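## Task

Find the cardboard box lying on the floor beneath one of the desks and place it inside the tote near the door, fully within the tote with no part sticking out over its rim. It only counts if it stays there without the robot holding it at the end. The robot must not tip over or finish leaning, or the task fails.

## Robot and tools

ROBOT. A Hello Robot Stretch 3 with a single arm: a two-wheel differential base (0.33 m long, 0.34 m wide), a lift on a vertical mast, and a telescoping arm that reaches out to the robot's right side, ending in a wrist (yaw, pitch, roll) and a two-finger gripper. The base cannot move sideways, so the gripper is moved forward or back by driving. Turns pivot about the point midway between the drive wheels, 0.05 m behind the front edge; with the arm in and the wrist folded, a turn sweeps a radius of 0.28 m. A loose object may occasionally get nudged by an outside push.

FRAMES. Base frame: origin on the floor between the drive wheels, x forward, y left, z up. hand_pose is reported in this frame, at the point where closed fingertips meet. Odometry frame = base frame at the scene's start; heading is positive to the left, range -3.142 to 3.142.

execute_actions. Argument actions: a list of actions run in order (empty list = just report state and images). Each action may have robot, steps (1 to 450 control steps at 30 per second; default 1) and until (only with steps; ends the action early once all its conditions hold). An action with only steps simply waits. robot is one command, a list of up to 8 commands run one after another (a queue; {"pause_s": s} waits s seconds, max 15), or {"stop": true} to brake everything and clear the queue. A command may contain:
- base: exactly one of translate_m (metres, an offset along the current heading, forward positive, magnitude at most 1) or rotate_rad (radians, an offset turn in place, left/counter-clockwise positive, magnitude at most 3.2). Both are measured from where the base is when that command begins.
- joints: absolute targets by name; unnamed joints keep their previous goal. lift_m 0 to 1.1 (arm height, m); arm_m 0 to 0.52 (extension, m); wrist_yaw_rad -1.345 to 4.42 (0 along the arm, positive toward the robot's front, 3.0 folded over the base); wrist_pitch_rad -1.57 to 0.451 (0 level, negative tips fingers down); wrist_roll_rad -2.911 to 2.911 (0 fingers side by side); gripper_m -0.089 to 0.179 (larger is wider; actual fingertip gap is 0.007 m smaller near closed, 0.025 m smaller fully open, zero below 0.007); head_pan_rad -3.953 to 1.73 (0 forward, positive left, -1.57 faces the arm); head_tilt_rad -1.53 to 0.419 (negative looks down).
- contact_limits: {"arm_m": effort percent 1 to 100} so the arm halts at that effort; applies until the next arm_m command.
Motions in one command start together and continue across later actions and while you are thinking. A new command overrides immediately and discards the rest of an old queue. Any invalid number rejects the entire call.
until: {"robot": {...}} compares fields such as lift_m, lift_m_goal, lift_m_status, base_status, translate_m, rotate_rad, heading, x, y, queue, queue_left, refusals, using [op, value] with op one of =, !=, <, <=, >, >=, or a status word. {"robot": {"status": "ended"}} fires when nothing is moving and no queue runs. {"any": {"status": "ended"}} fires when any one motion ends. Avoid waiting on exact equality of readings.

zoom_image: camera (head_camera, nav_camera or wrist_camera) and region [x0, y0, x1, y1] in that camera's pixels, origin top-left, at most 504 by 504. head_camera and nav_camera are on the head and turn with pan/tilt; wrist_camera rides on the gripper.

finished_scene: scene = number of the current scene. Irreversible; finish only once all motion has stopped and the object rests in the tote unheld, gripper opened away from it.

RESULTS. Each result gives one moment plus one image per camera. base_status shows progress as (translate_m done of goal). joint_goals, joint_status (moving, done, off_target, contact_stop, time_out, stopped, not_commanded, torque_fault), measured_speeds, refusals, queue (idle/running/done/dropped/stopped), queue_left. Lines starting refused:, dropped: or replaced: explain rejected or ended goals, counting from 0. robot.on_its_own appears when the robot changed a goal itself, a joint is slack or its servo is off, or the base tilts 3 degrees or more from the start. base_odometry counts wheel turns (slip included); base_tilt gives forward/right lean in degrees. motor_effort is percent per motor, positive toward higher values, peak in brackets; readings are rough. lidar_m: 12 distances from the base origin, 30-degree sectors, first straight ahead, counter-clockwise; rays at 0.17 m height, so low objects and desk tops are invisible. wrist_depth_mm and head_depth_mm: 7x7 grids of median depth.

SPEED. Full base speed (0.30 m/s, 1.9 rad/s) only with lift_m under 0.30, arm_m under 0.03 and wrist_yaw_rad over 2.54; otherwise 0.10 m/s and 0.63 rad/s.

GRIPPER. Grasp by commanding gripper_m below the object's width; release by opening at least 0.02 above the touch value. Status and reading do not prove a grasp, so check the cameras. Too hard a squeeze triggers a stall guard that loosens grip.

SAFETY. Fold or unfold the wrist only with lift_m 0.32 to 0.95, wrist_pitch_rad -0.4, roll near 0; after folding, lift may go down to 0.25. With wrist_yaw_rad below -0.4 keep pitch at -0.5 or lower. Pushing on something rigid with the gripper above about 0.45 m can tip the robot; do not push again after a contact_stop. Never drive while gripping or pushing something fixed. If furniture snags the base, reverse the last move in small steps; if tilted, free the gripper and lower lift to about 0.2. Lift and arm go slack after a contact_stop until commanded again. Wrist servos under prolonged strain shut off for 10 s (torque_fault). Avoid drops, slams and hard shoves.

Each tool is called after "Call:" as name(argument=value, ...) on one line, values as JSON.

## Session

Call:
execute_actions(actions=[])

Scene clock: 0.00 s.
robot.base_odometry: x=+0.000 y=+0.000 heading=+0.000 (m, m, rad; robot's odometry frame)
robot.turned_by_wheels: +0.000 (rad since the last result)
robot.turned_by_imu: +0.000 (rad since the last result)
robot.base_tilt: forward=-1.8 right=-0.2 (deg)
robot.lidar_m: 0.80 0.89 1.45 2.10 1.12 0.93 0.92 1.03 1.42 1.32 0.97 0.80
robot.head_depth_mm: 724 729 734 736 740 742 746 / 737 741 746 750 754 758 760 / 753 755 760 763 767 770 774 / 762 769 775 778 783 787 789 / 760 761 764 792 797 802 803 / 773 777 782 806 811 819 821 / 788 790 797 822 830 835 835
robot.base_status: not_commanded
robot.joint_positions: lift_m=+0.559 arm_m=-0.002 wrist_yaw_rad=+2.942 wrist_pitch_rad=-0.444 wrist_roll_rad=-0.019 gripper_m=+0.037 head_pan_rad=+0.005 head_tilt_rad=+0.005
robot.joint_goals: lift_m=+0.559 arm_m=-0.002 wrist_yaw_rad=+2.942 wrist_pitch_rad=-0.444 wrist_roll_rad=-0.019 gripper_m=+0.037 head_pan_rad=+0.005 head_tilt_rad=+0.005
robot.joint_status: lift_m=not_commanded arm_m=not_commanded wrist_yaw_rad=not_commanded wrist_pitch_rad=not_commanded wrist_roll_rad=not_commanded gripper_m=not_commanded head_pan_rad=not_commanded head_tilt_rad=not_commanded
robot.measured_speeds: translate_m=+0.000 rotate_rad=+0.000 lift_m=+0.000 arm_m=+0.000 wrist_yaw_rad=+0.000 wrist_pitch_rad=+0.000 wrist_roll_rad=+0.000 head_pan_rad=+0.000 head_tilt_rad=+0.000
robot: refusals=0 queue=idle queue_left=0
robot.motor_effort: left_wheel=-2 right_wheel=+1 lift_m=+29 arm_m=+0 wrist_yaw_rad=-1 wrist_pitch_rad=+6 wrist_roll_rad=+0 gripper_m=+0 head_pan_rad=+0 head_tilt_rad=+2 (%)
robot.hand_pose: x=+0.0226 y=+0.0736 z=+0.5656 quat_wxyz=(+0.223, +0.695, +0.089, +0.678) (m; robot's base frame)
robot.wrist_depth_mm: - - - - - - - / - - - - - - - / - - - - - - - / - - - - - - - / 952 951 - 967 - 989 914 / 818 807 - 856 820 825 845 / 703 693 705 711 708 727 721
pictures: head_camera (sideways: a quarter turn clockwise sets it upright), nav_camera (sideways: a quarter turn counterclockwise sets it upright), wrist_camera
Images, in order (width x height): head_camera 896x504, nav_camera 672x504, wrist_camera 644x364.

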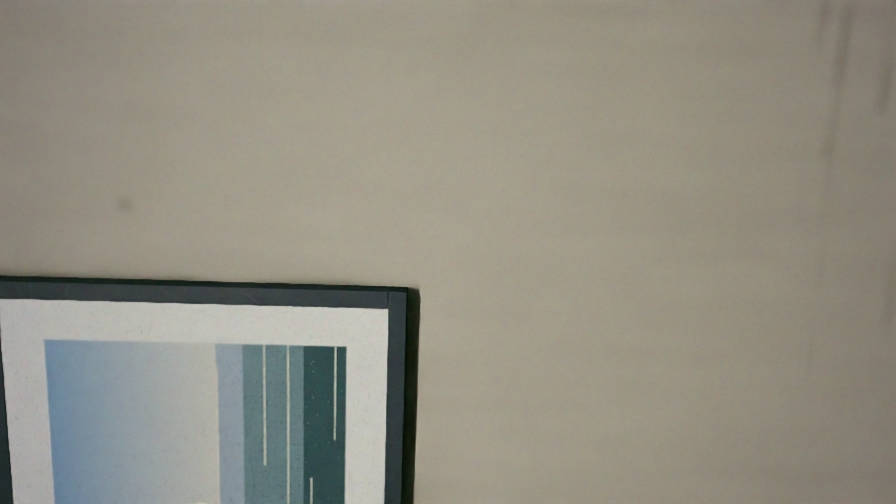

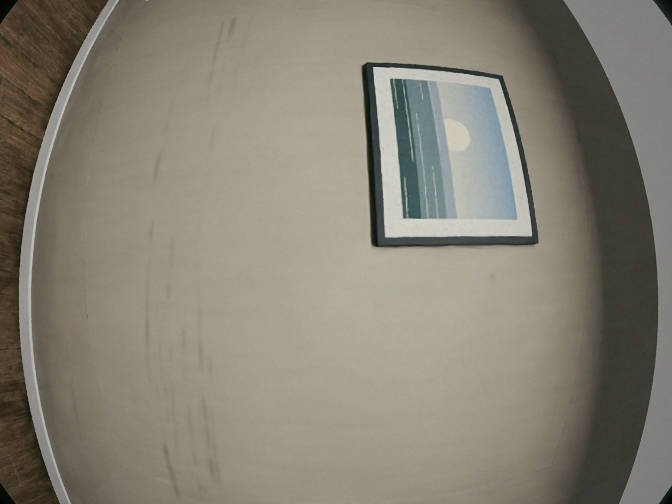

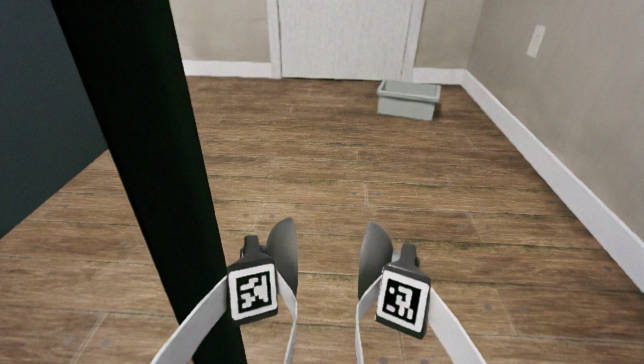

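Call:
execute_actions(actions=[{"robot":{"joints":{"head_pan_rad":1.6,"head_tilt_rad":-0.6,"lift_m":0.27}},"steps":450,"until":{"robot":{"status":"ended"}}}])

Call:
execute_actions(actions=[{"robot":{"joints":{"head_pan_rad":-1.7}},"steps":450,"until":{"robot":{"status":"ended"}}}])

Call:
execute_actions(actions=[{"robot":{"joints":{"head_pan_rad":-3.1}},"steps":450,"until":{"robot":{"status":"ended"}}}])

Scene clock: 4.23 s.
robot.base_odometry: x=+0.000 y=+0.000 heading=+0.000 (m, m, rad; robot's odometry frame)
robot.turned_by_wheels: +0.000 (rad since the last result)
robot.turned_by_imu: +0.000 (rad since the last result)
robot.base_tilt: forward=-1.8 right=-0.2 (deg)
robot.lidar_m: 0.80 0.90 1.45 2.10 1.11 0.93 0.92 1.03 1.42 1.32 0.97 0.81
robot.head_depth_mm: 1813 1961 2187 2278 1812 1506 1299 / 1843 2026 2243 2275 1802 1499 1290 / 1874 2061 2300 2268 1801 1494 1282 / 1909 2136 2360 2232 1796 1491 1282 / 1979 2160 2431 2245 1792 1499 1273 / 2017 2225 2504 2231 1783 1491 1279 / 2058 2279 2580 2210 1760 1488 1294
robot.base_status: not_commanded
robot.joint_positions: lift_m=+0.270 arm_m=-0.002 wrist_yaw_rad=+2.942 wrist_pitch_rad=-0.445 wrist_roll_rad=-0.019 gripper_m=+0.037 head_pan_rad=+1.593 head_tilt_rad=-0.592
robot.joint_goals: lift_m=+0.270 arm_m=-0.002 wrist_yaw_rad=+2.942 wrist_pitch_rad=-0.445 wrist_roll_rad=-0.019 gripper_m=+0.037 head_pan_rad=+1.600 head_tilt_rad=-0.600
robot.joint_status: lift_m=done arm_m=not_commanded wrist_yaw_rad=not_commanded wrist_pitch_rad=not_commanded wrist_roll_rad=not_commanded gripper_m=not_commanded head_pan_rad=done head_tilt_rad=done
robot.measured_speeds: translate_m=+0.000 rotate_rad=+0.000 lift_m=+0.000 arm_m=+0.000 wrist_yaw_rad=+0.000 wrist_pitch_rad=+0.000 wrist_roll_rad=+0.000 head_pan_rad=+0.000 head_tilt_rad=+0.000
robot: refusals=0 queue=done queue_left=0
robot.motor_effort: left_wheel=-1(1) right_wheel=+0(1) lift_m=+24(29) arm_m=+0(0) wrist_yaw_rad=+0(0) wrist_pitch_rad=+7(7) wrist_roll_rad=+0(0) gripper_m=-1(0) head_pan_rad=+5(53) head_tilt_rad=-3(23) (%)
robot.hand_pose: x=+0.0225 y=+0.0735 z=+0.2769 quat_wxyz=(+0.223, +0.695, +0.089, +0.678) (m; robot's base frame)
robot.wrist_depth_mm: - - - - - - - / - - - - - - - / 857 - 874 886 911 941 876 / 677 677 696 681 702 700 710 / 559 553 581 580 586 581 572 / 467 490 - - 486 480 487 / - - - - 410 415 421
pictures: head_camera (sideways: a quarter turn clockwise sets it upright), nav_camera (sideways: a quarter turn counterclockwise sets it upright), wrist_camera
camera_calibration (this result's frames):
head_camera: T_world_to_cam=[[0.024403, -0.580391, -0.813972, 1.07979], [-0.999635, -0.00473734, -0.0265913, 0.0429977], [0.0115773, 0.814324, -0.580295, 0.711435], [0, 0, 0, 1]] pos_world=[0.00839534, 0.0475664, 1.29291]
nav_camera: T_world_to_cam=[[-0.000920537, 0.58131, 0.813682, -1.02063], [0.999234, -0.0312973, 0.0234898, 0.0221094], [0.0391209, 0.81308, -0.580836, 0.715864], [0, 0, 0, 1]] pos_world=[-0.0510372, 0.011942, 1.24575]
wrist_camera: T_world_to_cam=[[0.99016, -0.136256, 0.0318838, -0.0176213], [-0.0497998, -0.556034, -0.829667, 0.312126], [0.130775, 0.819915, -0.557348, 0.260391], [0, 0, 0, 1]] pos_world=[-0.00106102, -0.0423473, 0.404651]
Images, in order (width x height): head_camera 896x504, nav_camera 672x504, wrist_camera 644x364.

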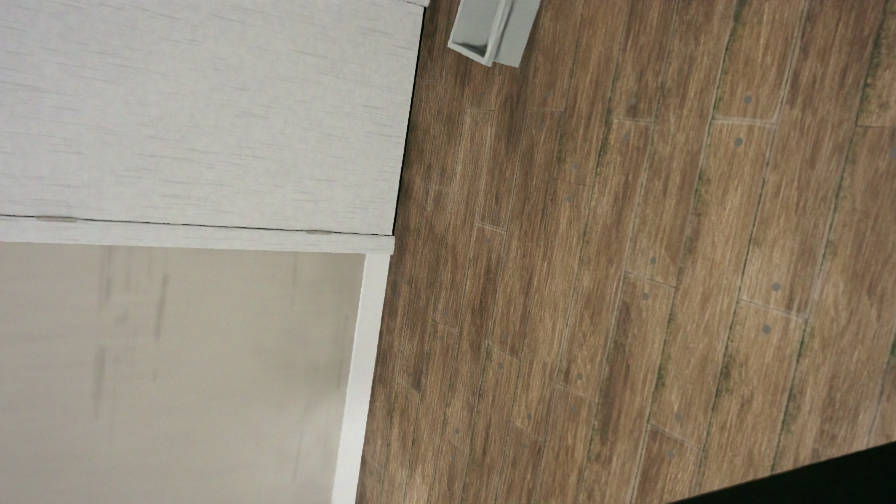

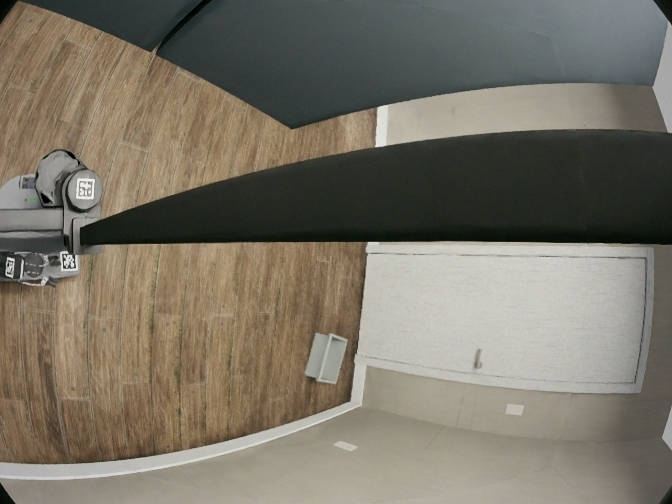

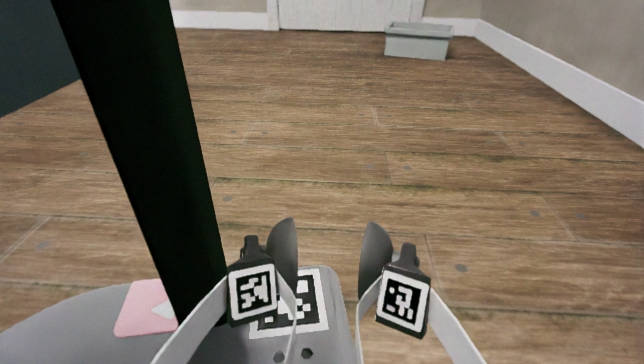

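Scene clock: 6.40 s.
robot.base_odometry: x=+0.000 y=+0.000 heading=+0.000 (m, m, rad; robot's odometry frame)
robot.turned_by_wheels: +0.000 (rad since the last result)
robot.turned_by_imu: +0.000 (rad since the last result)
robot.base_tilt: forward=-1.7 right=-0.3 (deg)
robot.lidar_m: 0.80 0.89 1.44 2.10 1.12 0.93 0.92 1.03 1.42 1.32 0.97 0.80
robot.head_depth_mm: 1377 1493 1598 1869 1772 1501 1287 / 1393 1508 1600 1891 1763 1505 1290 / 1383 1511 1608 1870 1757 1494 1283 / 1388 1528 1642 1895 1755 1495 1281 / 1413 1479 1662 1920 1765 1487 1274 / 1466 1628 1809 2024 1771 1480 1268 / 1477 1632 1822 2043 1768 1477 1268
robot.base_status: not_commanded
robot.joint_positions: lift_m=+0.270 arm_m=-0.002 wrist_yaw_rad=+2.942 wrist_pitch_rad=-0.445 wrist_roll_rad=-0.019 gripper_m=+0.037 head_pan_rad=-1.693 head_tilt_rad=-0.592
robot.joint_goals: lift_m=+0.270 arm_m=-0.002 wrist_yaw_rad=+2.942 wrist_pitch_rad=-0.445 wrist_roll_rad=-0.019 gripper_m=+0.037 head_pan_rad=-1.700 head_tilt_rad=-0.600
robot.joint_status: lift_m=done arm_m=not_commanded wrist_yaw_rad=not_commanded wrist_pitch_rad=not_commanded wrist_roll_rad=not_commanded gripper_m=not_commanded head_pan_rad=done head_tilt_rad=done
robot.measured_speeds: translate_m=+0.000 rotate_rad=+0.000 lift_m=+0.000 arm_m=+0.000 wrist_yaw_rad=+0.000 wrist_pitch_rad=+0.000 wrist_roll_rad=+0.000 head_pan_rad=+0.000 head_tilt_rad=+0.000
robot: refusals=0 queue=done queue_left=0
robot.motor_effort: left_wheel=-1(1) right_wheel=+0(0) lift_m=+24(24) arm_m=+0(0) wrist_yaw_rad=-1(0) wrist_pitch_rad=+7(7) wrist_roll_rad=+0(0) gripper_m=+1(0) head_pan_rad=-6(53) head_tilt_rad=-2(2) (%)
robot.hand_pose: x=+0.0225 y=+0.0735 z=+0.2769 quat_wxyz=(+0.223, +0.695, +0.089, +0.678) (m; robot's base frame)
robot.wrist_depth_mm: - - - - - - - / - - - - - - - / 860 - 891 895 903 920 892 / 680 668 695 688 693 712 704 / 554 549 596 562 592 570 580 / 475 478 - - 484 486 478 / - - - - 406 426 418
pictures: head_camera (sideways: a quarter turn clockwise sets it upright), nav_camera (sideways: a quarter turn counterclockwise sets it upright), wrist_camera
camera_calibration (this result's frames):
head_camera: T_world_to_cam=[[0.0591632, 0.57803, -0.813868, 1.07944], [0.989967, -0.138771, -0.0265944, 0.0308651], [-0.128314, -0.804129, -0.580441, 0.712478], [0, 0, 0, 1]] pos_world=[-0.00299791, -0.046743, 1.2929]
nav_camera: T_world_to_cam=[[-0.0825344, -0.575568, 0.813578, -1.02], [-0.984399, 0.174376, 0.0234993, 0.0341972], [-0.155394, -0.798946, -0.580981, 0.717239], [0, 0, 0, 1]] pos_world=[0.0609331, -0.0200086, 1.24575]
wrist_camera: T_world_to_cam=[[0.990161, -0.136255, 0.0318839, -0.0176213], [-0.0497996, -0.556033, -0.829667, 0.312126], [0.130775, 0.819915, -0.557348, 0.260391], [0, 0, 0, 1]] pos_world=[-0.00106105, -0.0423473, 0.404651]
Images, in order (width x height): head_camera 896x504, nav_camera 672x504, wrist_camera 644x364.

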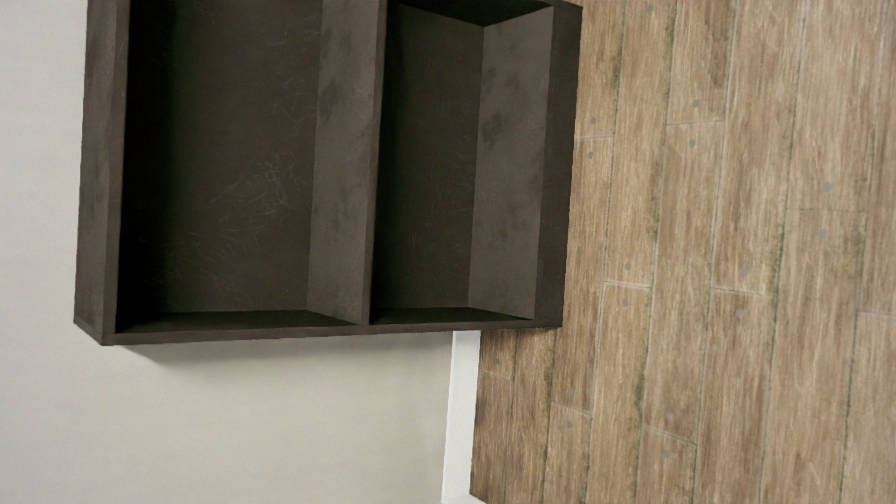

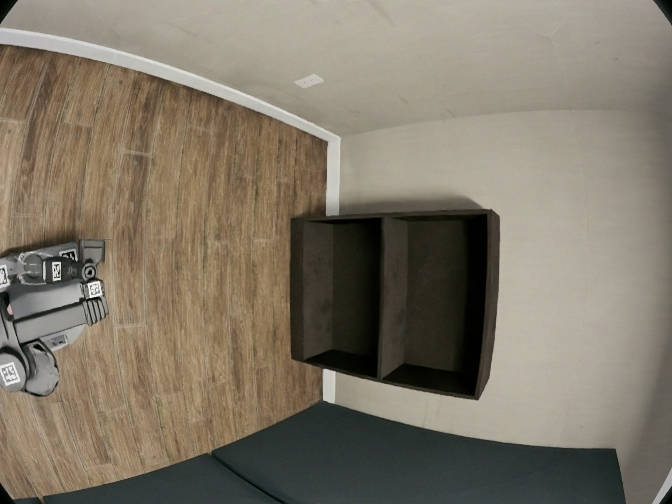

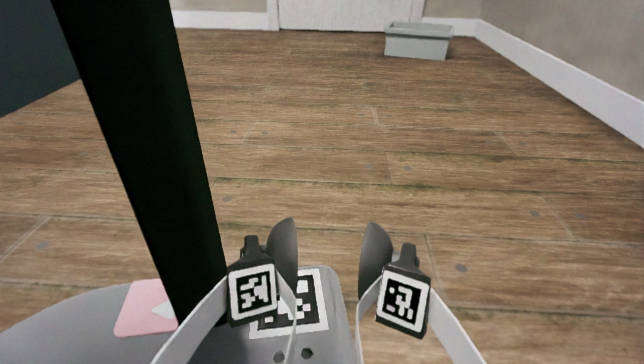

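Scene clock: 7.70 s.
robot.base_odometry: x=+0.000 y=+0.000 heading=+0.000 (m, m, rad; robot's odometry frame)
robot.turned_by_wheels: +0.000 (rad since the last result)
robot.turned_by_imu: +0.000 (rad since the last result)
robot.base_tilt: forward=-1.7 right=-0.4 (deg)
robot.lidar_m: 0.80 0.90 1.45 2.10 1.12 0.93 0.92 1.03 1.42 1.32 0.97 0.80
robot.head_depth_mm: 770 842 936 1046 1180 1377 1297 / 786 861 961 1076 1227 1403 1287 / 802 887 985 1107 1272 1428 1289 / 823 908 1011 1145 1315 1452 1275 / 841 932 1041 1178 1363 1486 1281 / 860 958 1071 1218 1418 1481 1275 / 885 981 1103 1265 1476 1481 1261
robot.base_status: not_commanded
robot.joint_positions: lift_m=+0.270 arm_m=-0.002 wrist_yaw_rad=+2.942 wrist_pitch_rad=-0.445 wrist_roll_rad=-0.019 gripper_m=+0.037 head_pan_rad=-3.093 head_tilt_rad=-0.592
robot.joint_goals: lift_m=+0.270 arm_m=-0.002 wrist_yaw_rad=+2.942 wrist_pitch_rad=-0.445 wrist_roll_rad=-0.019 gripper_m=+0.037 head_pan_rad=-3.100 head_tilt_rad=-0.600
robot.joint_status: lift_m=done arm_m=not_commanded wrist_yaw_rad=not_commanded wrist_pitch_rad=not_commanded wrist_roll_rad=not_commanded gripper_m=not_commanded head_pan_rad=done head_tilt_rad=done
robot.measured_speeds: translate_m=+0.000 rotate_rad=+0.000 lift_m=+0.000 arm_m=+0.000 wrist_yaw_rad=+0.000 wrist_pitch_rad=+0.000 wrist_roll_rad=+0.000 head_pan_rad=+0.000 head_tilt_rad=+0.000
robot: refusals=0 queue=done queue_left=0
robot.motor_effort: left_wheel=-1(1) right_wheel=+0(0) lift_m=+24(24) arm_m=+0(0) wrist_yaw_rad=+0(0) wrist_pitch_rad=+7(7) wrist_roll_rad=+0(0) gripper_m=+0(0) head_pan_rad=-5(56) head_tilt_rad=-2(2) (%)
robot.hand_pose: x=+0.0225 y=+0.0735 z=+0.2769 quat_wxyz=(+0.223, +0.695, +0.089, +0.678) (m; robot's base frame)
robot.wrist_depth_mm: - - - - - - - / - - - - - - - / 830 - 873 883 897 932 880 / 680 675 690 709 703 695 704 / 546 549 597 560 589 568 586 / 469 488 - - 481 488 485 / - - - - 400 416 427
pictures: head_camera (sideways: a quarter turn clockwise sets it upright), nav_camera (sideways: a quarter turn counterclockwise sets it upright), wrist_camera
camera_calibration (this result's frames):
head_camera: T_world_to_cam=[[0.579696, 0.0399462, -0.813853, 1.07625], [0.0315129, -0.999149, -0.0265949, 0.0367123], [-0.814223, -0.0102299, -0.580462, 0.71669], [0, 0, 0, 1]] pos_world=[-0.0415089, 0.00102068, 1.2929]
nav_camera: T_world_to_cam=[[-0.581243, -0.0164967, 0.813563, -1.01694], [0.00452017, 0.999714, 0.0235007, 0.028163], [-0.813717, 0.0173371, -0.581002, 0.721282], [0, 0, 0, 1]] pos_world=[-0.00429597, -0.057436, 1.24575]
wrist_camera: T_world_to_cam=[[0.990161, -0.136256, 0.0318837, -0.0176212], [-0.0497998, -0.556034, -0.829667, 0.312126], [0.130775, 0.819915, -0.557348, 0.260391], [0, 0, 0, 1]] pos_world=[-0.00106104, -0.0423473, 0.404651]
Images, in order (width x height): head_camera 896x504, nav_camera 672x504, wrist_camera 644x364.

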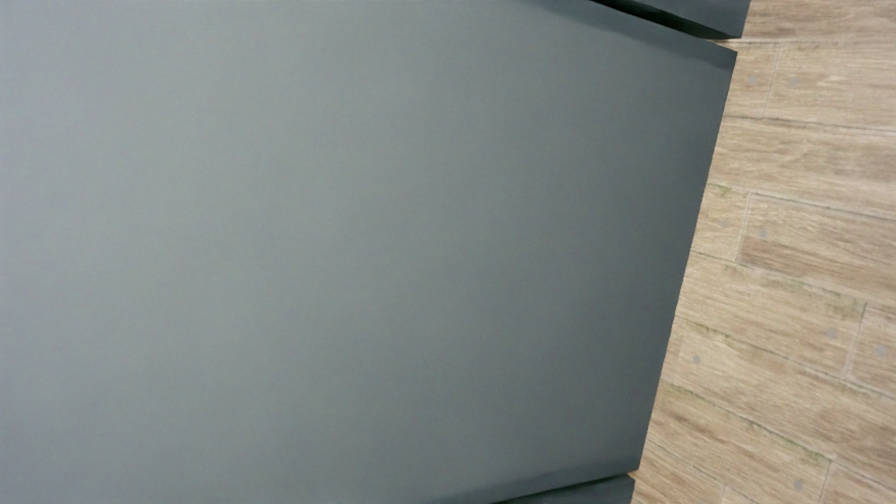

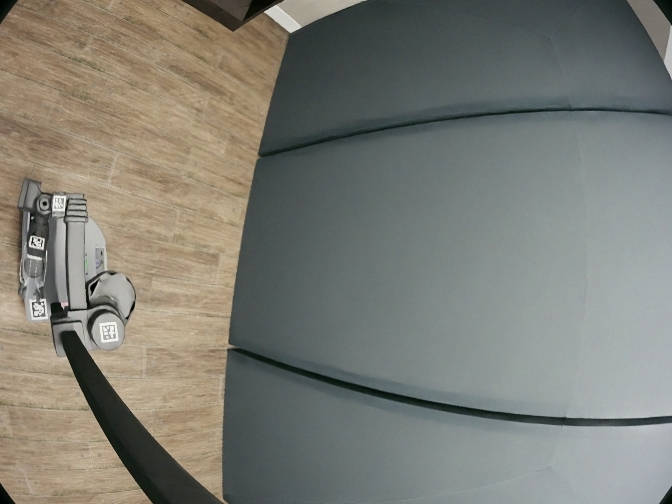

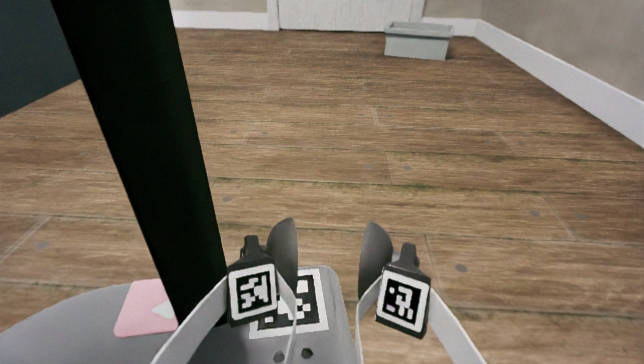

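Call:
execute_actions(actions=[{"robot":[{"base":{"rotate_rad":1.686},"joints":{"head_pan_rad":0.3,"head_tilt_rad":-0.7}},{"base":{"translate_m":1.0}},{"base":{"translate_m":0.74}},{"base":{"rotate_rad":1.3}}],"steps":450,"until":{"robot":{"status":"ended"}}}])

Scene clock: 22.53 s.
robot.base_odometry: x=-0.200 y=+1.728 heading=+2.986 (m, m, rad; robot's odometry frame)
robot.turned_by_wheels: +2.986 (rad since the last result)
robot.turned_by_imu: +3.008 (rad since the last result)
robot.base_tilt: forward=-1.7 right=-0.2 (deg)
robot.lidar_m: 1.96 0.69 0.65 1.75 1.82 1.35 1.31 0.63 0.45 0.45 0.49 0.68
robot.head_depth_mm: 3054 3244 2523 1980 1645 1406 1232 / 2869 3223 2487 1989 1648 1406 1228 / 3223 3418 2477 1986 1634 1404 1225 / 3325 3331 2469 1969 1627 1394 1219 / 3414 3292 2457 1950 1624 1393 1222 / 3454 3164 2217 1203 1345 1363 1214 / 783 835 902 978 1063 1172 1211
robot.base_status: done (rotate_rad +1.2999 of +1.3000)
robot.joint_positions: lift_m=+0.270 arm_m=-0.002 wrist_yaw_rad=+2.942 wrist_pitch_rad=-0.445 wrist_roll_rad=-0.019 gripper_m=+0.037 head_pan_rad=+0.293 head_tilt_rad=-0.692
robot.joint_goals: lift_m=+0.270 arm_m=-0.002 wrist_yaw_rad=+2.942 wrist_pitch_rad=-0.445 wrist_roll_rad=-0.019 gripper_m=+0.037 head_pan_rad=+0.300 head_tilt_rad=-0.700
robot.joint_status: lift_m=done arm_m=not_commanded wrist_yaw_rad=not_commanded wrist_pitch_rad=not_commanded wrist_roll_rad=not_commanded gripper_m=not_commanded head_pan_rad=done head_tilt_rad=done
robot.measured_speeds: translate_m=+0.000 rotate_rad=+0.000 lift_m=+0.000 arm_m=+0.000 wrist_yaw_rad=+0.000 wrist_pitch_rad=+0.000 wrist_roll_rad=+0.000 head_pan_rad=+0.000 head_tilt_rad=+0.000
robot: refusals=0 queue=done queue_left=0
robot.motor_effort: left_wheel=-3(8) right_wheel=+2(11) lift_m=+25(25) arm_m=+0(0) wrist_yaw_rad=+0(1) wrist_pitch_rad=+7(7) wrist_roll_rad=+0(0) gripper_m=+0(0) head_pan_rad=+5(56) head_tilt_rad=-2(11) (%)
robot.hand_pose: x=+0.0225 y=+0.0735 z=+0.2769 quat_wxyz=(+0.223, +0.695, +0.089, +0.678) (m; robot's base frame)
robot.wrist_depth_mm: - - - - - 604 542 / - - - - - 627 602 / 869 - 877 888 876 664 640 / 661 662 682 711 713 698 696 / 553 559 575 563 596 569 575 / 464 488 - - 481 478 487 / - - - - 400 420 422
pictures: head_camera (sideways: a quarter turn clockwise sets it upright), nav_camera (sideways: a quarter turn counterclockwise sets it upright), wrist_camera
camera_calibration (this result's frames):
head_camera: T_world_to_cam=[[-0.627734, -0.201538, -0.751886, 1.00284], [-0.274802, 0.961088, -0.0281864, 0.0406493], [0.728309, 0.188926, -0.658691, 0.809045], [0, 0, 0, 1]] pos_world=[0.0514519, 0.0101927, 1.28808]
nav_camera: T_world_to_cam=[[0.634876, 0.17915, 0.751557, -0.943531], [0.239851, -0.970385, 0.0286982, 0.0199644], [0.734441, 0.162042, -0.659044, 0.81336], [0, 0, 0, 1]] pos_world=[-0.00312804, 0.0566078, 1.24458]
wrist_camera: T_world_to_cam=[[0.990161, -0.136252, 0.031876, -0.0176212], [-0.0498196, -0.556128, -0.829602, 0.312055], [0.130762, 0.819852, -0.557445, 0.260437], [0, 0, 0, 1]] pos_world=[-0.00106108, -0.0423783, 0.404622]
Images, in order (width x height): head_camera 896x504, nav_camera 672x504, wrist_camera 644x364.

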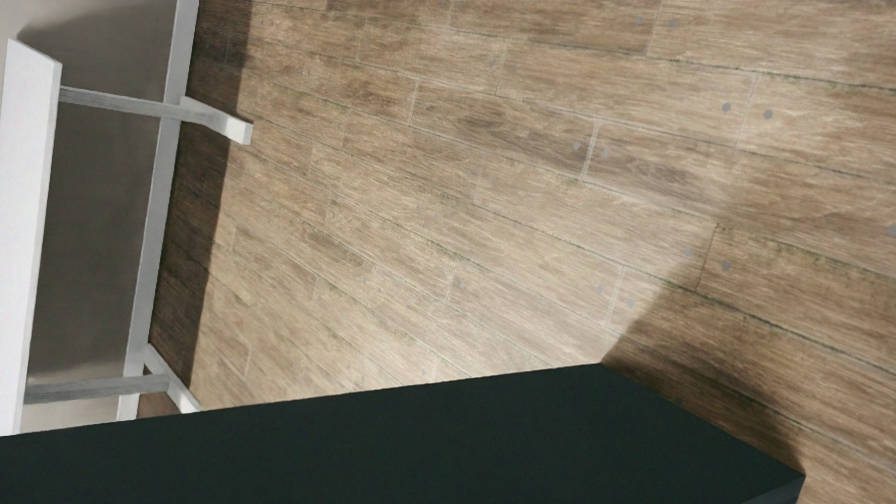

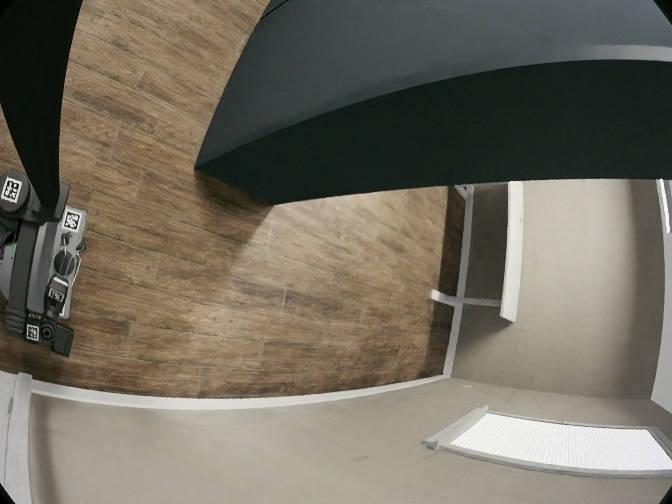

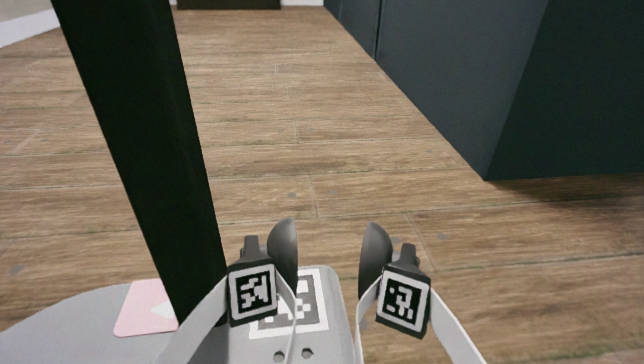

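Call:
execute_actions(actions=[{"robot":[{"base":{"translate_m":1.0},"joints":{"head_pan_rad":0,"head_tilt_rad":-0.5}},{"base":{"translate_m":0.6}},{"base":{"rotate_rad":1.4}}],"steps":450,"until":{"robot":{"status":"ended"}}}])

Scene clock: 34.30 s.
robot.base_odometry: x=-1.780 y=+1.977 heading=-1.897 (m, m, rad; robot's odometry frame)
robot.turned_by_wheels: +1.400 (rad since the last result)
robot.turned_by_imu: +1.412 (rad since the last result)
robot.base_tilt: forward=-1.7 right=-0.3 (deg)
robot.lidar_m: 2.93 1.52 0.85 1.12 0.86 0.55 0.50 0.50 0.62 1.23 1.44 2.08
robot.head_depth_mm: 3090 3423 3572 2604 2003 1618 1360 / 3038 3289 3551 2619 1988 1609 1355 / 2998 3154 3451 2583 1971 1598 1347 / 2931 3109 3496 2562 1972 1601 1342 / 2921 3098 3402 2563 1961 1577 1336 / 2855 3022 3347 2553 1958 1585 1333 / 2844 3009 3268 2536 1940 1571 1333
robot.base_status: done (rotate_rad +1.3999 of +1.4000)
robot.joint_positions: lift_m=+0.270 arm_m=-0.002 wrist_yaw_rad=+2.942 wrist_pitch_rad=-0.445 wrist_roll_rad=-0.019 gripper_m=+0.037 head_pan_rad=+0.007 head_tilt_rad=-0.506
robot.joint_goals: lift_m=+0.270 arm_m=-0.002 wrist_yaw_rad=+2.942 wrist_pitch_rad=-0.445 wrist_roll_rad=-0.019 gripper_m=+0.037 head_pan_rad=+0.000 head_tilt_rad=-0.500
robot.joint_status: lift_m=done arm_m=not_commanded wrist_yaw_rad=not_commanded wrist_pitch_rad=not_commanded wrist_roll_rad=not_commanded gripper_m=not_commanded head_pan_rad=done head_tilt_rad=done
robot.measured_speeds: translate_m=+0.000 rotate_rad=+0.000 lift_m=+0.000 arm_m=+0.000 wrist_yaw_rad=+0.000 wrist_pitch_rad=+0.000 wrist_roll_rad=+0.000 head_pan_rad=+0.000 head_tilt_rad=+0.000
robot: refusals=0 queue=done queue_left=0
robot.motor_effort: left_wheel=-2(8) right_wheel=+2(10) lift_m=+25(25) arm_m=-1(0) wrist_yaw_rad=-1(0) wrist_pitch_rad=+7(7) wrist_roll_rad=+0(0) gripper_m=+0(0) head_pan_rad=-5(34) head_tilt_rad=+3(15) (%)
robot.hand_pose: x=+0.0225 y=+0.0734 z=+0.2769 quat_wxyz=(+0.223, +0.695, +0.089, +0.678) (m; robot's base frame)
robot.wrist_depth_mm: 985 - - - 918 - - / - - - - 949 - - / 855 - 901 889 910 926 915 / 676 670 685 679 686 701 716 / 548 550 592 575 578 576 573 / 474 481 - - 474 483 489 / - - - - 399 417 422
pictures: head_camera (sideways: a quarter turn clockwise sets it upright), nav_camera (sideways: a quarter turn counterclockwise sets it upright), wrist_camera
camera_calibration (this result's frames):
head_camera: T_world_to_cam=[[-0.508477, -0.0151361, -0.860942, 1.14429], [0.0125797, 0.999608, -0.0250036, 0.034759], [0.860984, -0.0235442, -0.508088, 0.612309], [0, 0, 0, 1]] pos_world=[0.0542184, -0.00300907, 1.29714]
nav_camera: T_world_to_cam=[[0.509065, -0.00835745, 0.860688, -1.08504], [-0.0482035, -0.99866, 0.0188134, 0.0345846], [0.859377, -0.0510654, -0.508785, 0.61712], [0, 0, 0, 1]] pos_world=[0.0236814, 0.0569836, 1.24721]
wrist_camera: T_world_to_cam=[[0.990161, -0.136251, 0.0318731, -0.0176217], [-0.0498273, -0.556165, -0.829577, 0.312031], [0.130758, 0.819827, -0.557483, 0.26046], [0, 0, 0, 1]] pos_world=[-0.00106108, -0.0423922, 0.404617]
Images, in order (width x height): head_camera 896x504, nav_camera 672x504, wrist_camera 644x364.

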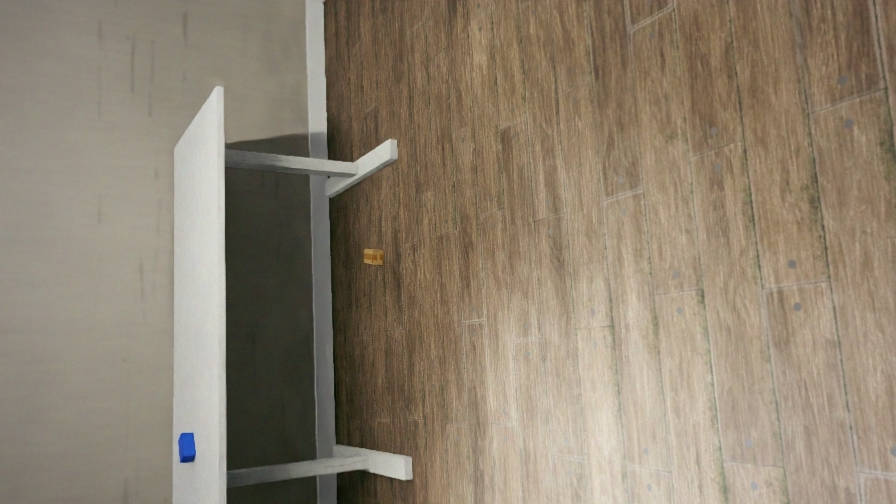

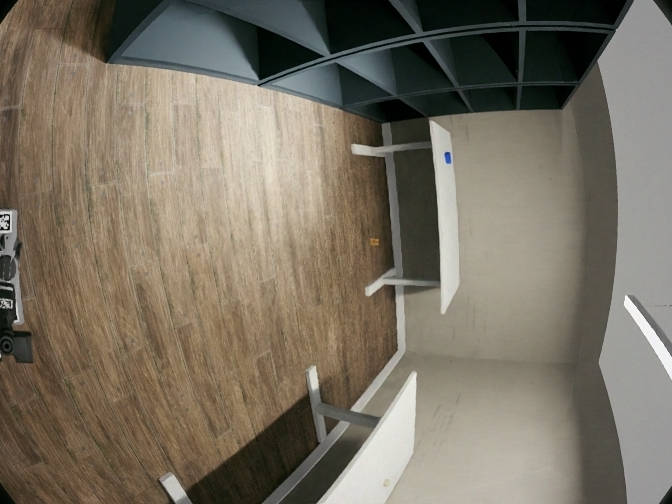

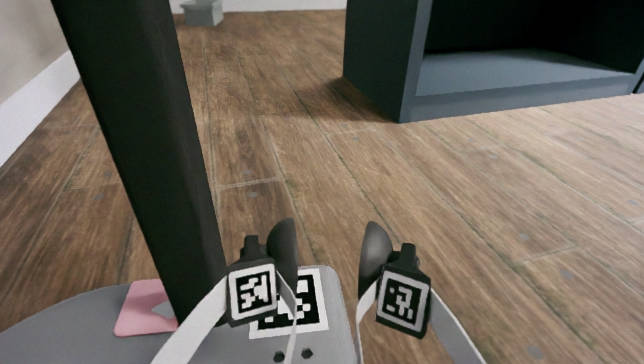

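Call:
execute_actions(actions=[{"robot":[{"base":{"translate_m":1.0}},{"base":{"translate_m":1.0}},{"base":{"translate_m":0.2}},{"base":{"rotate_rad":1.57},"joints":{"head_pan_rad":-1.57,"head_tilt_rad":-1.0}},{"joints":{"lift_m":0.34,"wrist_pitch_rad":-0.4}},{"joints":{"wrist_yaw_rad":0,"gripper_m":0.15}},{"joints":{"wrist_pitch_rad":-0.7,"lift_m":0.2}}],"steps":450,"until":{"robot":{"status":"ended"}}},{"steps":300,"until":{"robot":{"status":"ended"}}}])

Scene clock: 55.93 s.
robot.base_odometry: x=-2.486 y=-0.107 heading=-0.328 (m, m, rad; robot's odometry frame)
robot.turned_by_wheels: +1.570 (rad since the last result)
robot.turned_by_imu: +1.584 (rad since the last result)
robot.base_tilt: forward=-1.7 right=-0.2 (deg)
robot.lidar_m: 1.06 1.28 1.30 2.65 2.11 1.21 1.50 1.51 0.81 1.10 1.10 0.96
robot.head_depth_mm: 988 853 744 673 1349 1257 1144 / 984 845 742 669 1376 1242 1170 / 983 844 739 659 1365 1243 - / 976 843 737 655 1347 1271 - / 970 834 735 652 1342 1235 1132 / 965 834 730 650 1336 1234 1136 / 961 829 729 649 1314 1233 1130
robot.base_status: done (rotate_rad +1.5699 of +1.5700)
robot.joint_positions: lift_m=+0.200 arm_m=-0.002 wrist_yaw_rad=+0.002 wrist_pitch_rad=-0.710 wrist_roll_rad=-0.019 gripper_m=+0.150 head_pan_rad=-1.563 head_tilt_rad=-0.988
robot.joint_goals: lift_m=+0.200 arm_m=-0.002 wrist_yaw_rad=+0.000 wrist_pitch_rad=-0.700 wrist_roll_rad=-0.019 gripper_m=+0.150 head_pan_rad=-1.570 head_tilt_rad=-1.000
robot.joint_status: lift_m=done arm_m=not_commanded wrist_yaw_rad=done wrist_pitch_rad=done wrist_roll_rad=not_commanded gripper_m=done head_pan_rad=done head_tilt_rad=done
robot.measured_speeds: translate_m=+0.000 rotate_rad=+0.000 lift_m=+0.000 arm_m=+0.000 wrist_yaw_rad=+0.000 wrist_pitch_rad=+0.000 wrist_roll_rad=+0.000 head_pan_rad=+0.000 head_tilt_rad=+0.000
robot: refusals=0 queue=done queue_left=0
robot.motor_effort: left_wheel=-2(8) right_wheel=+1(11) lift_m=+25(31) arm_m=+0(1) wrist_yaw_rad=-2(3) wrist_pitch_rad=+5(11) wrist_roll_rad=+0(0) gripper_m=+0(86) head_pan_rad=-4(54) head_tilt_rad=-4(23) (%)
robot.hand_pose: x=-0.0213 y=-0.3218 z=+0.1536 quat_wxyz=(+0.670, +0.249, -0.656, -0.243) (m; robot's base frame)
robot.wrist_depth_mm: 634 624 648 637 654 601 489 / 525 534 512 528 534 524 495 / 442 447 451 394 452 447 423 / 388 387 386 391 394 391 391 / 341 351 347 347 345 345 344 / 311 - 307 311 309 312 312 / 280 280 278 280 282 275 281
pictures: head_camera (sideways: a quarter turn clockwise sets it upright), nav_camera (sideways: a quarter turn counterclockwise sets it upright), wrist_camera
camera_calibration (this result's frames):
head_camera: T_world_to_cam=[[-0.0183043, 0.849462, -0.527332, 0.706529], [0.999511, 0.0021667, -0.0312039, 0.0367929], [-0.025364, -0.527645, -0.849086, 1.06122], [0, 0, 0, 1]] pos_world=[0.00307451, -0.0402995, 1.27479]
nav_camera: T_world_to_cam=[[-0.00518993, -0.849905, 0.52691, -0.646914], [-0.998587, 0.0322726, 0.0422199, 0.00992877], [-0.0528877, -0.525946, -0.848872, 1.06501], [0, 0, 0, 1]] pos_world=[0.062883, 0.0100001, 1.2445]
wrist_camera: T_world_to_cam=[[-0.997428, -0.0702218, 0.0143627, -0.0425136], [-0.0624397, 0.752885, -0.655184, 0.381934], [0.0351947, -0.654395, -0.755333, 0.0754737], [0, 0, 0, 1]] pos_world=[-0.0212127, -0.241148, 0.307855]
Images, in order (width x height): head_camera 896x504, nav_camera 672x504, wrist_camera 644x364.

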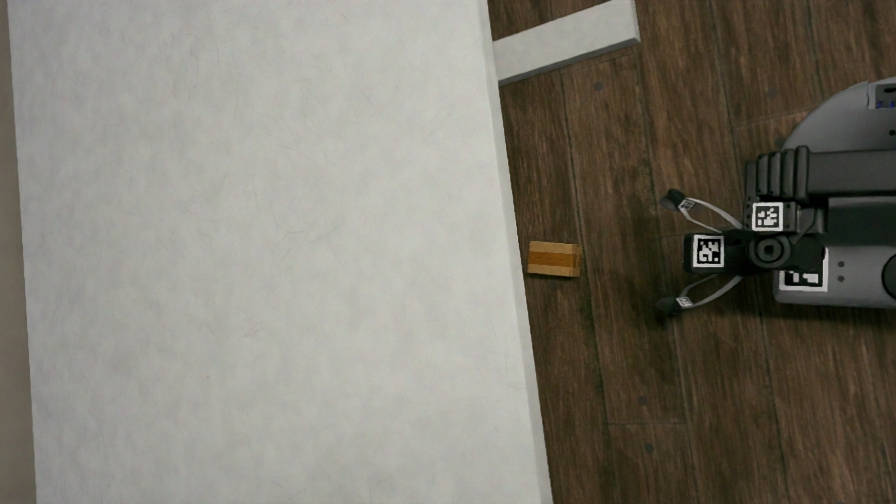

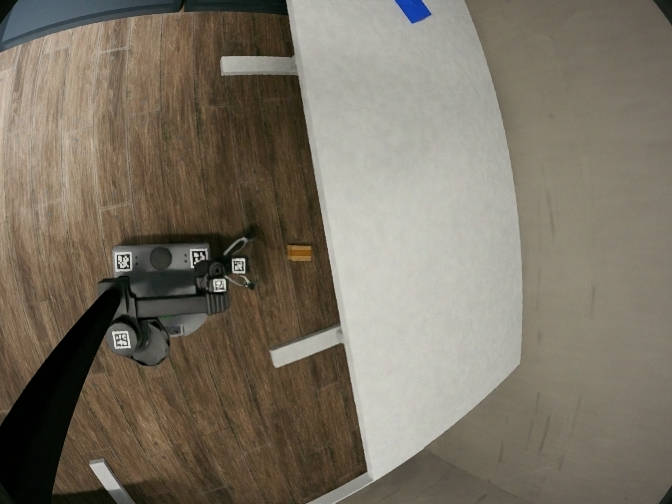

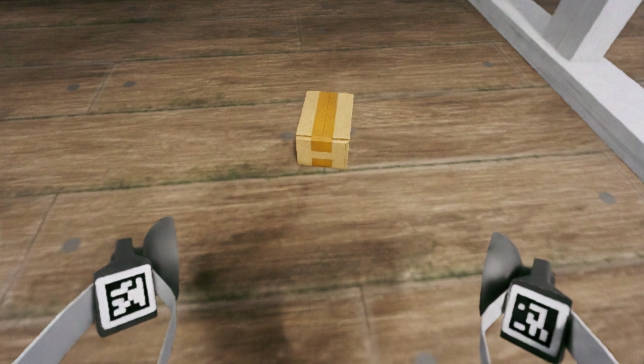

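Call:
execute_actions(actions=[{"robot":[{"base":{"translate_m":0.012},"joints":{"arm_m":0.16,"lift_m":0.1}},{"joints":{"arm_m":0.25,"lift_m":0.085}}],"steps":450,"until":{"robot":{"status":"ended"}}}])

Scene clock: 60.57 s.
robot.base_odometry: x=-2.475 y=-0.111 heading=-0.328 (m, m, rad; robot's odometry frame)
robot.turned_by_wheels: +0.000 (rad since the last result)
robot.turned_by_imu: +0.000 (rad since the last result)
robot.base_tilt: forward=-1.6 right=-0.2 (deg)
robot.lidar_m: 1.05 1.28 1.28 2.65 2.12 1.23 1.51 1.53 0.81 1.09 1.10 0.95
robot.head_depth_mm: 987 850 745 673 1357 1254 1148 / 981 843 742 660 1371 1248 1170 / 980 841 739 657 1379 1246 - / 970 838 735 654 1346 1240 - / 969 835 733 653 1341 1237 1136 / 970 833 730 651 1325 1234 1130 / 960 831 730 648 1310 1227 1132
robot.base_status: done (translate_m +0.0120 of +0.0120)
robot.joint_positions: lift_m=+0.085 arm_m=+0.250 wrist_yaw_rad=+0.000 wrist_pitch_rad=-0.710 wrist_roll_rad=-0.019 gripper_m=+0.150 head_pan_rad=-1.563 head_tilt_rad=-0.988
robot.joint_goals: lift_m=+0.085 arm_m=+0.250 wrist_yaw_rad=+0.000 wrist_pitch_rad=-0.700 wrist_roll_rad=-0.019 gripper_m=+0.150 head_pan_rad=-1.570 head_tilt_rad=-1.000
robot.joint_status: lift_m=done arm_m=done wrist_yaw_rad=done wrist_pitch_rad=done wrist_roll_rad=not_commanded gripper_m=done head_pan_rad=done head_tilt_rad=done
robot.measured_speeds: translate_m=+0.000 rotate_rad=+0.000 lift_m=+0.000 arm_m=+0.000 wrist_yaw_rad=+0.000 wrist_pitch_rad=+0.000 wrist_roll_rad=+0.000 head_pan_rad=+0.000 head_tilt_rad=+0.000
robot: refusals=0 queue=done queue_left=0
robot.motor_effort: left_wheel=-3(4) right_wheel=+2(6) lift_m=+25(25) arm_m=+1(1) wrist_yaw_rad=+0(2) wrist_pitch_rad=+5(5) wrist_roll_rad=+1(0) gripper_m=+0(0) head_pan_rad=-5(5) head_tilt_rad=-4(3) (%)
robot.hand_pose: x=-0.0215 y=-0.5733 z=+0.0385 quat_wxyz=(+0.669, +0.249, -0.656, -0.244) (m; robot's base frame)
robot.wrist_depth_mm: 381 392 392 393 396 395 383 / 321 318 324 325 323 327 328 / 274 274 275 277 275 277 279 / 239 239 241 238 241 239 241 / 212 215 210 155 208 214 213 / 188 - 187 138 188 192 191 / - 171 166 125 169 170 173
pictures: head_camera (sideways: a quarter turn clockwise sets it upright), nav_camera (sideways: a quarter turn counterclockwise sets it upright), wrist_camera
camera_calibration (this result's frames):
head_camera: T_world_to_cam=[[-0.0180742, 0.849467, -0.527332, 0.706528], [0.999511, 0.00189587, -0.0312039, 0.0367929], [-0.025507, -0.527639, -0.849086, 1.06123], [0, 0, 0, 1]] pos_world=[0.00306359, -0.0402987, 1.27479]
nav_camera: T_world_to_cam=[[-0.00542023, -0.849904, 0.52691, -0.646912], [-0.998578, 0.0325432, 0.0422199, 0.00992873], [-0.0530302, -0.525932, -0.848872, 1.06501], [0, 0, 0, 1]] pos_world=[0.0628857, 0.00998472, 1.2445]
wrist_camera: T_world_to_cam=[[-0.997507, -0.0691037, 0.0143255, -0.0580819], [-0.0615901, 0.753311, -0.654774, 0.496114], [0.0344558, -0.654024, -0.755689, -0.175822], [0, 0, 0, 1]] pos_world=[-0.0213233, -0.492733, 0.192808]
Images, in order (width x height): head_camera 896x504, nav_camera 672x504, wrist_camera 644x364.

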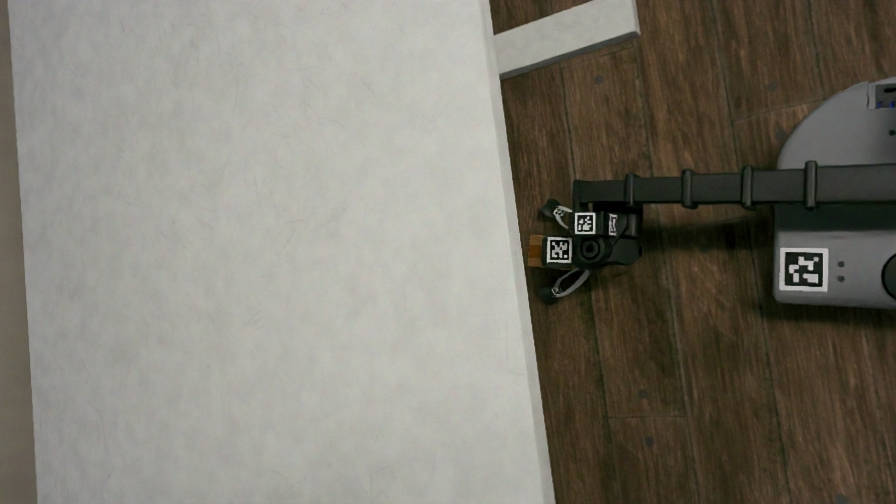

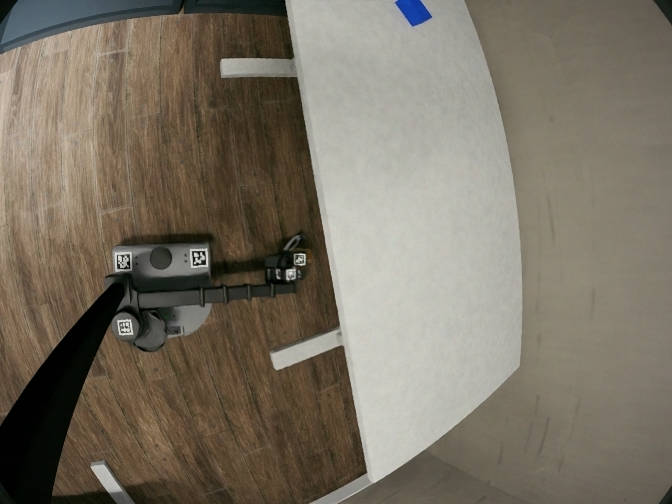

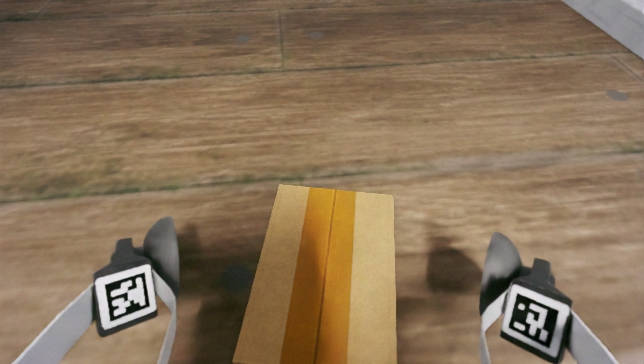

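Call:
execute_actions(actions=[{"robot":[{"joints":{"arm_m":0.24}},{"joints":{"gripper_m":0.02}},{"joints":{"lift_m":0.15}},{"joints":{"lift_m":0.36,"arm_m":0,"wrist_pitch_rad":-0.4}},{"joints":{"wrist_yaw_rad":2.75}},{"joints":{"lift_m":0.29}}],"steps":450,"until":{"robot":{"status":"ended"}}}])

Scene clock: 71.57 s.
robot.base_odometry: x=-2.475 y=-0.111 heading=-0.328 (m, m, rad; robot's odometry frame)
robot.turned_by_wheels: +0.000 (rad since the last result)
robot.turned_by_imu: +0.001 (rad since the last result)
robot.base_tilt: forward=-1.7 right=-0.2 (deg)
robot.lidar_m: 1.05 1.28 1.28 2.65 2.11 1.23 1.51 1.52 0.82 1.09 1.10 0.95
robot.head_depth_mm: 987 849 742 672 1351 1253 1147 / 978 848 742 661 1371 1245 1173 / 979 845 738 657 1370 1261 - / 976 838 739 656 1344 1255 - / 968 836 735 653 1339 1247 1138 / 969 831 731 651 1318 1230 1131 / 960 829 727 650 1318 1225 1130
robot.base_status: done (translate_m +0.0120 of +0.0120)
robot.joint_positions: lift_m=+0.290 arm_m=+0.000 wrist_yaw_rad=+2.748 wrist_pitch_rad=-0.428 wrist_roll_rad=-0.019 gripper_m=+0.021 head_pan_rad=-1.563 head_tilt_rad=-0.988
robot.joint_goals: lift_m=+0.290 arm_m=+0.000 wrist_yaw_rad=+2.750 wrist_pitch_rad=-0.400 wrist_roll_rad=-0.019 gripper_m=+0.020 head_pan_rad=-1.570 head_tilt_rad=-1.000
robot.joint_status: lift_m=done arm_m=done wrist_yaw_rad=done wrist_pitch_rad=done wrist_roll_rad=not_commanded gripper_m=done head_pan_rad=done head_tilt_rad=done
robot.measured_speeds: translate_m=+0.000 rotate_rad=+0.000 lift_m=+0.000 arm_m=+0.000 wrist_yaw_rad=+0.000 wrist_pitch_rad=+0.000 wrist_roll_rad=+0.000 head_pan_rad=+0.000 head_tilt_rad=+0.000
robot: refusals=0 queue=done queue_left=0
robot.motor_effort: left_wheel=-2(3) right_wheel=+3(2) lift_m=+25(35) arm_m=-2(2) wrist_yaw_rad=+1(1) wrist_pitch_rad=+13(12) wrist_roll_rad=+0(1) gripper_m=-18(92) head_pan_rad=-5(4) head_tilt_rad=-4(4) (%)
robot.hand_pose: x=+0.0642 y=+0.0609 z=+0.3006 quat_wxyz=(+0.283, +0.701, +0.015, +0.655) (m; robot's base frame)
robot.wrist_depth_mm: - - - - - - - / - - - - - - - / - 936 949 973 970 994 886 / - 737 730 171 746 763 762 / - 596 621 151 588 612 628 / 491 516 - 135 136 521 519 / 443 - 124 123 420 440 442
pictures: head_camera (sideways: a quarter turn clockwise sets it upright), nav_camera (sideways: a quarter turn counterclockwise sets it upright), wrist_camera
camera_calibration (this result's frames):
head_camera: T_world_to_cam=[[-0.0180744, 0.849467, -0.527332, 0.706528], [0.999511, 0.0018961, -0.0312039, 0.0367929], [-0.0255068, -0.527639, -0.849086, 1.06123], [0, 0, 0, 1]] pos_world=[0.0030636, -0.0402987, 1.27479]
nav_camera: T_world_to_cam=[[-0.00542002, -0.849904, 0.52691, -0.646912], [-0.998578, 0.032543, 0.0422199, 0.00992873], [-0.0530301, -0.525932, -0.848872, 1.06501], [0, 0, 0, 1]] pos_world=[0.0628857, 0.00998474, 1.2445]
wrist_camera: T_world_to_cam=[[0.945199, -0.32483, 0.0329255, -0.0473232], [-0.150606, -0.523256, -0.838762, 0.334023], [0.289684, 0.787838, -0.543503, 0.266038], [0, 0, 0, 1]] pos_world=[0.0179689, -0.0501871, 0.426316]
Images, in order (width x height): head_camera 896x504, nav_camera 672x504, wrist_camera 644x364.

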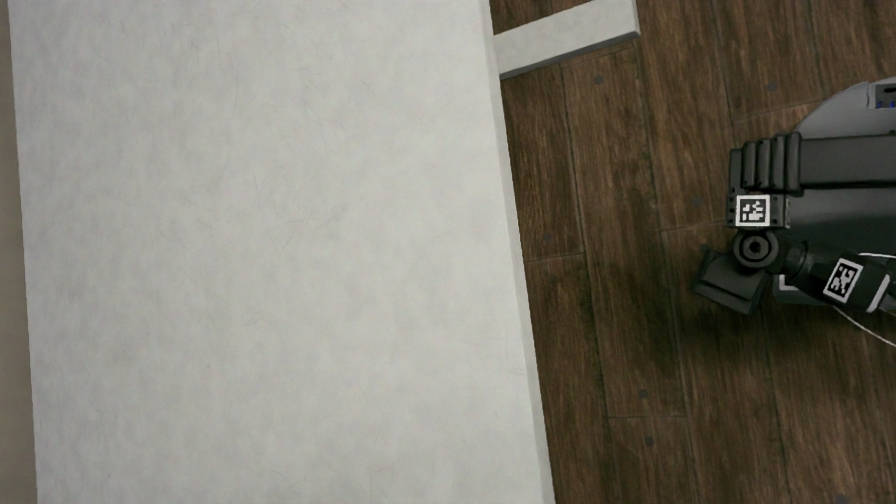

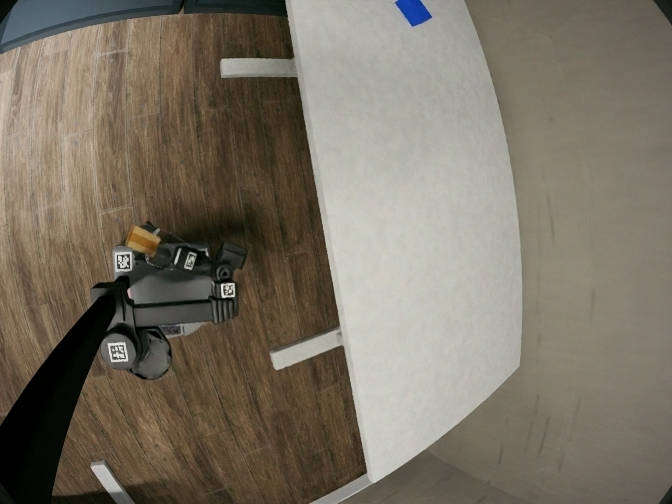

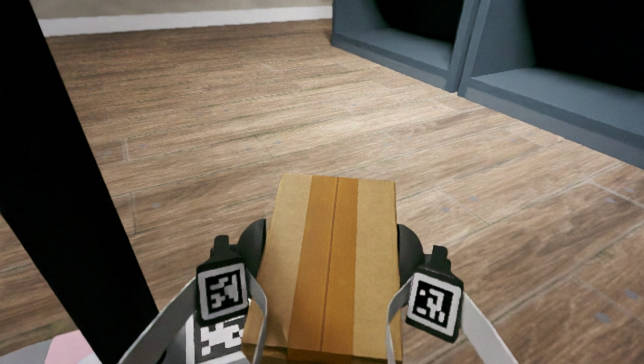

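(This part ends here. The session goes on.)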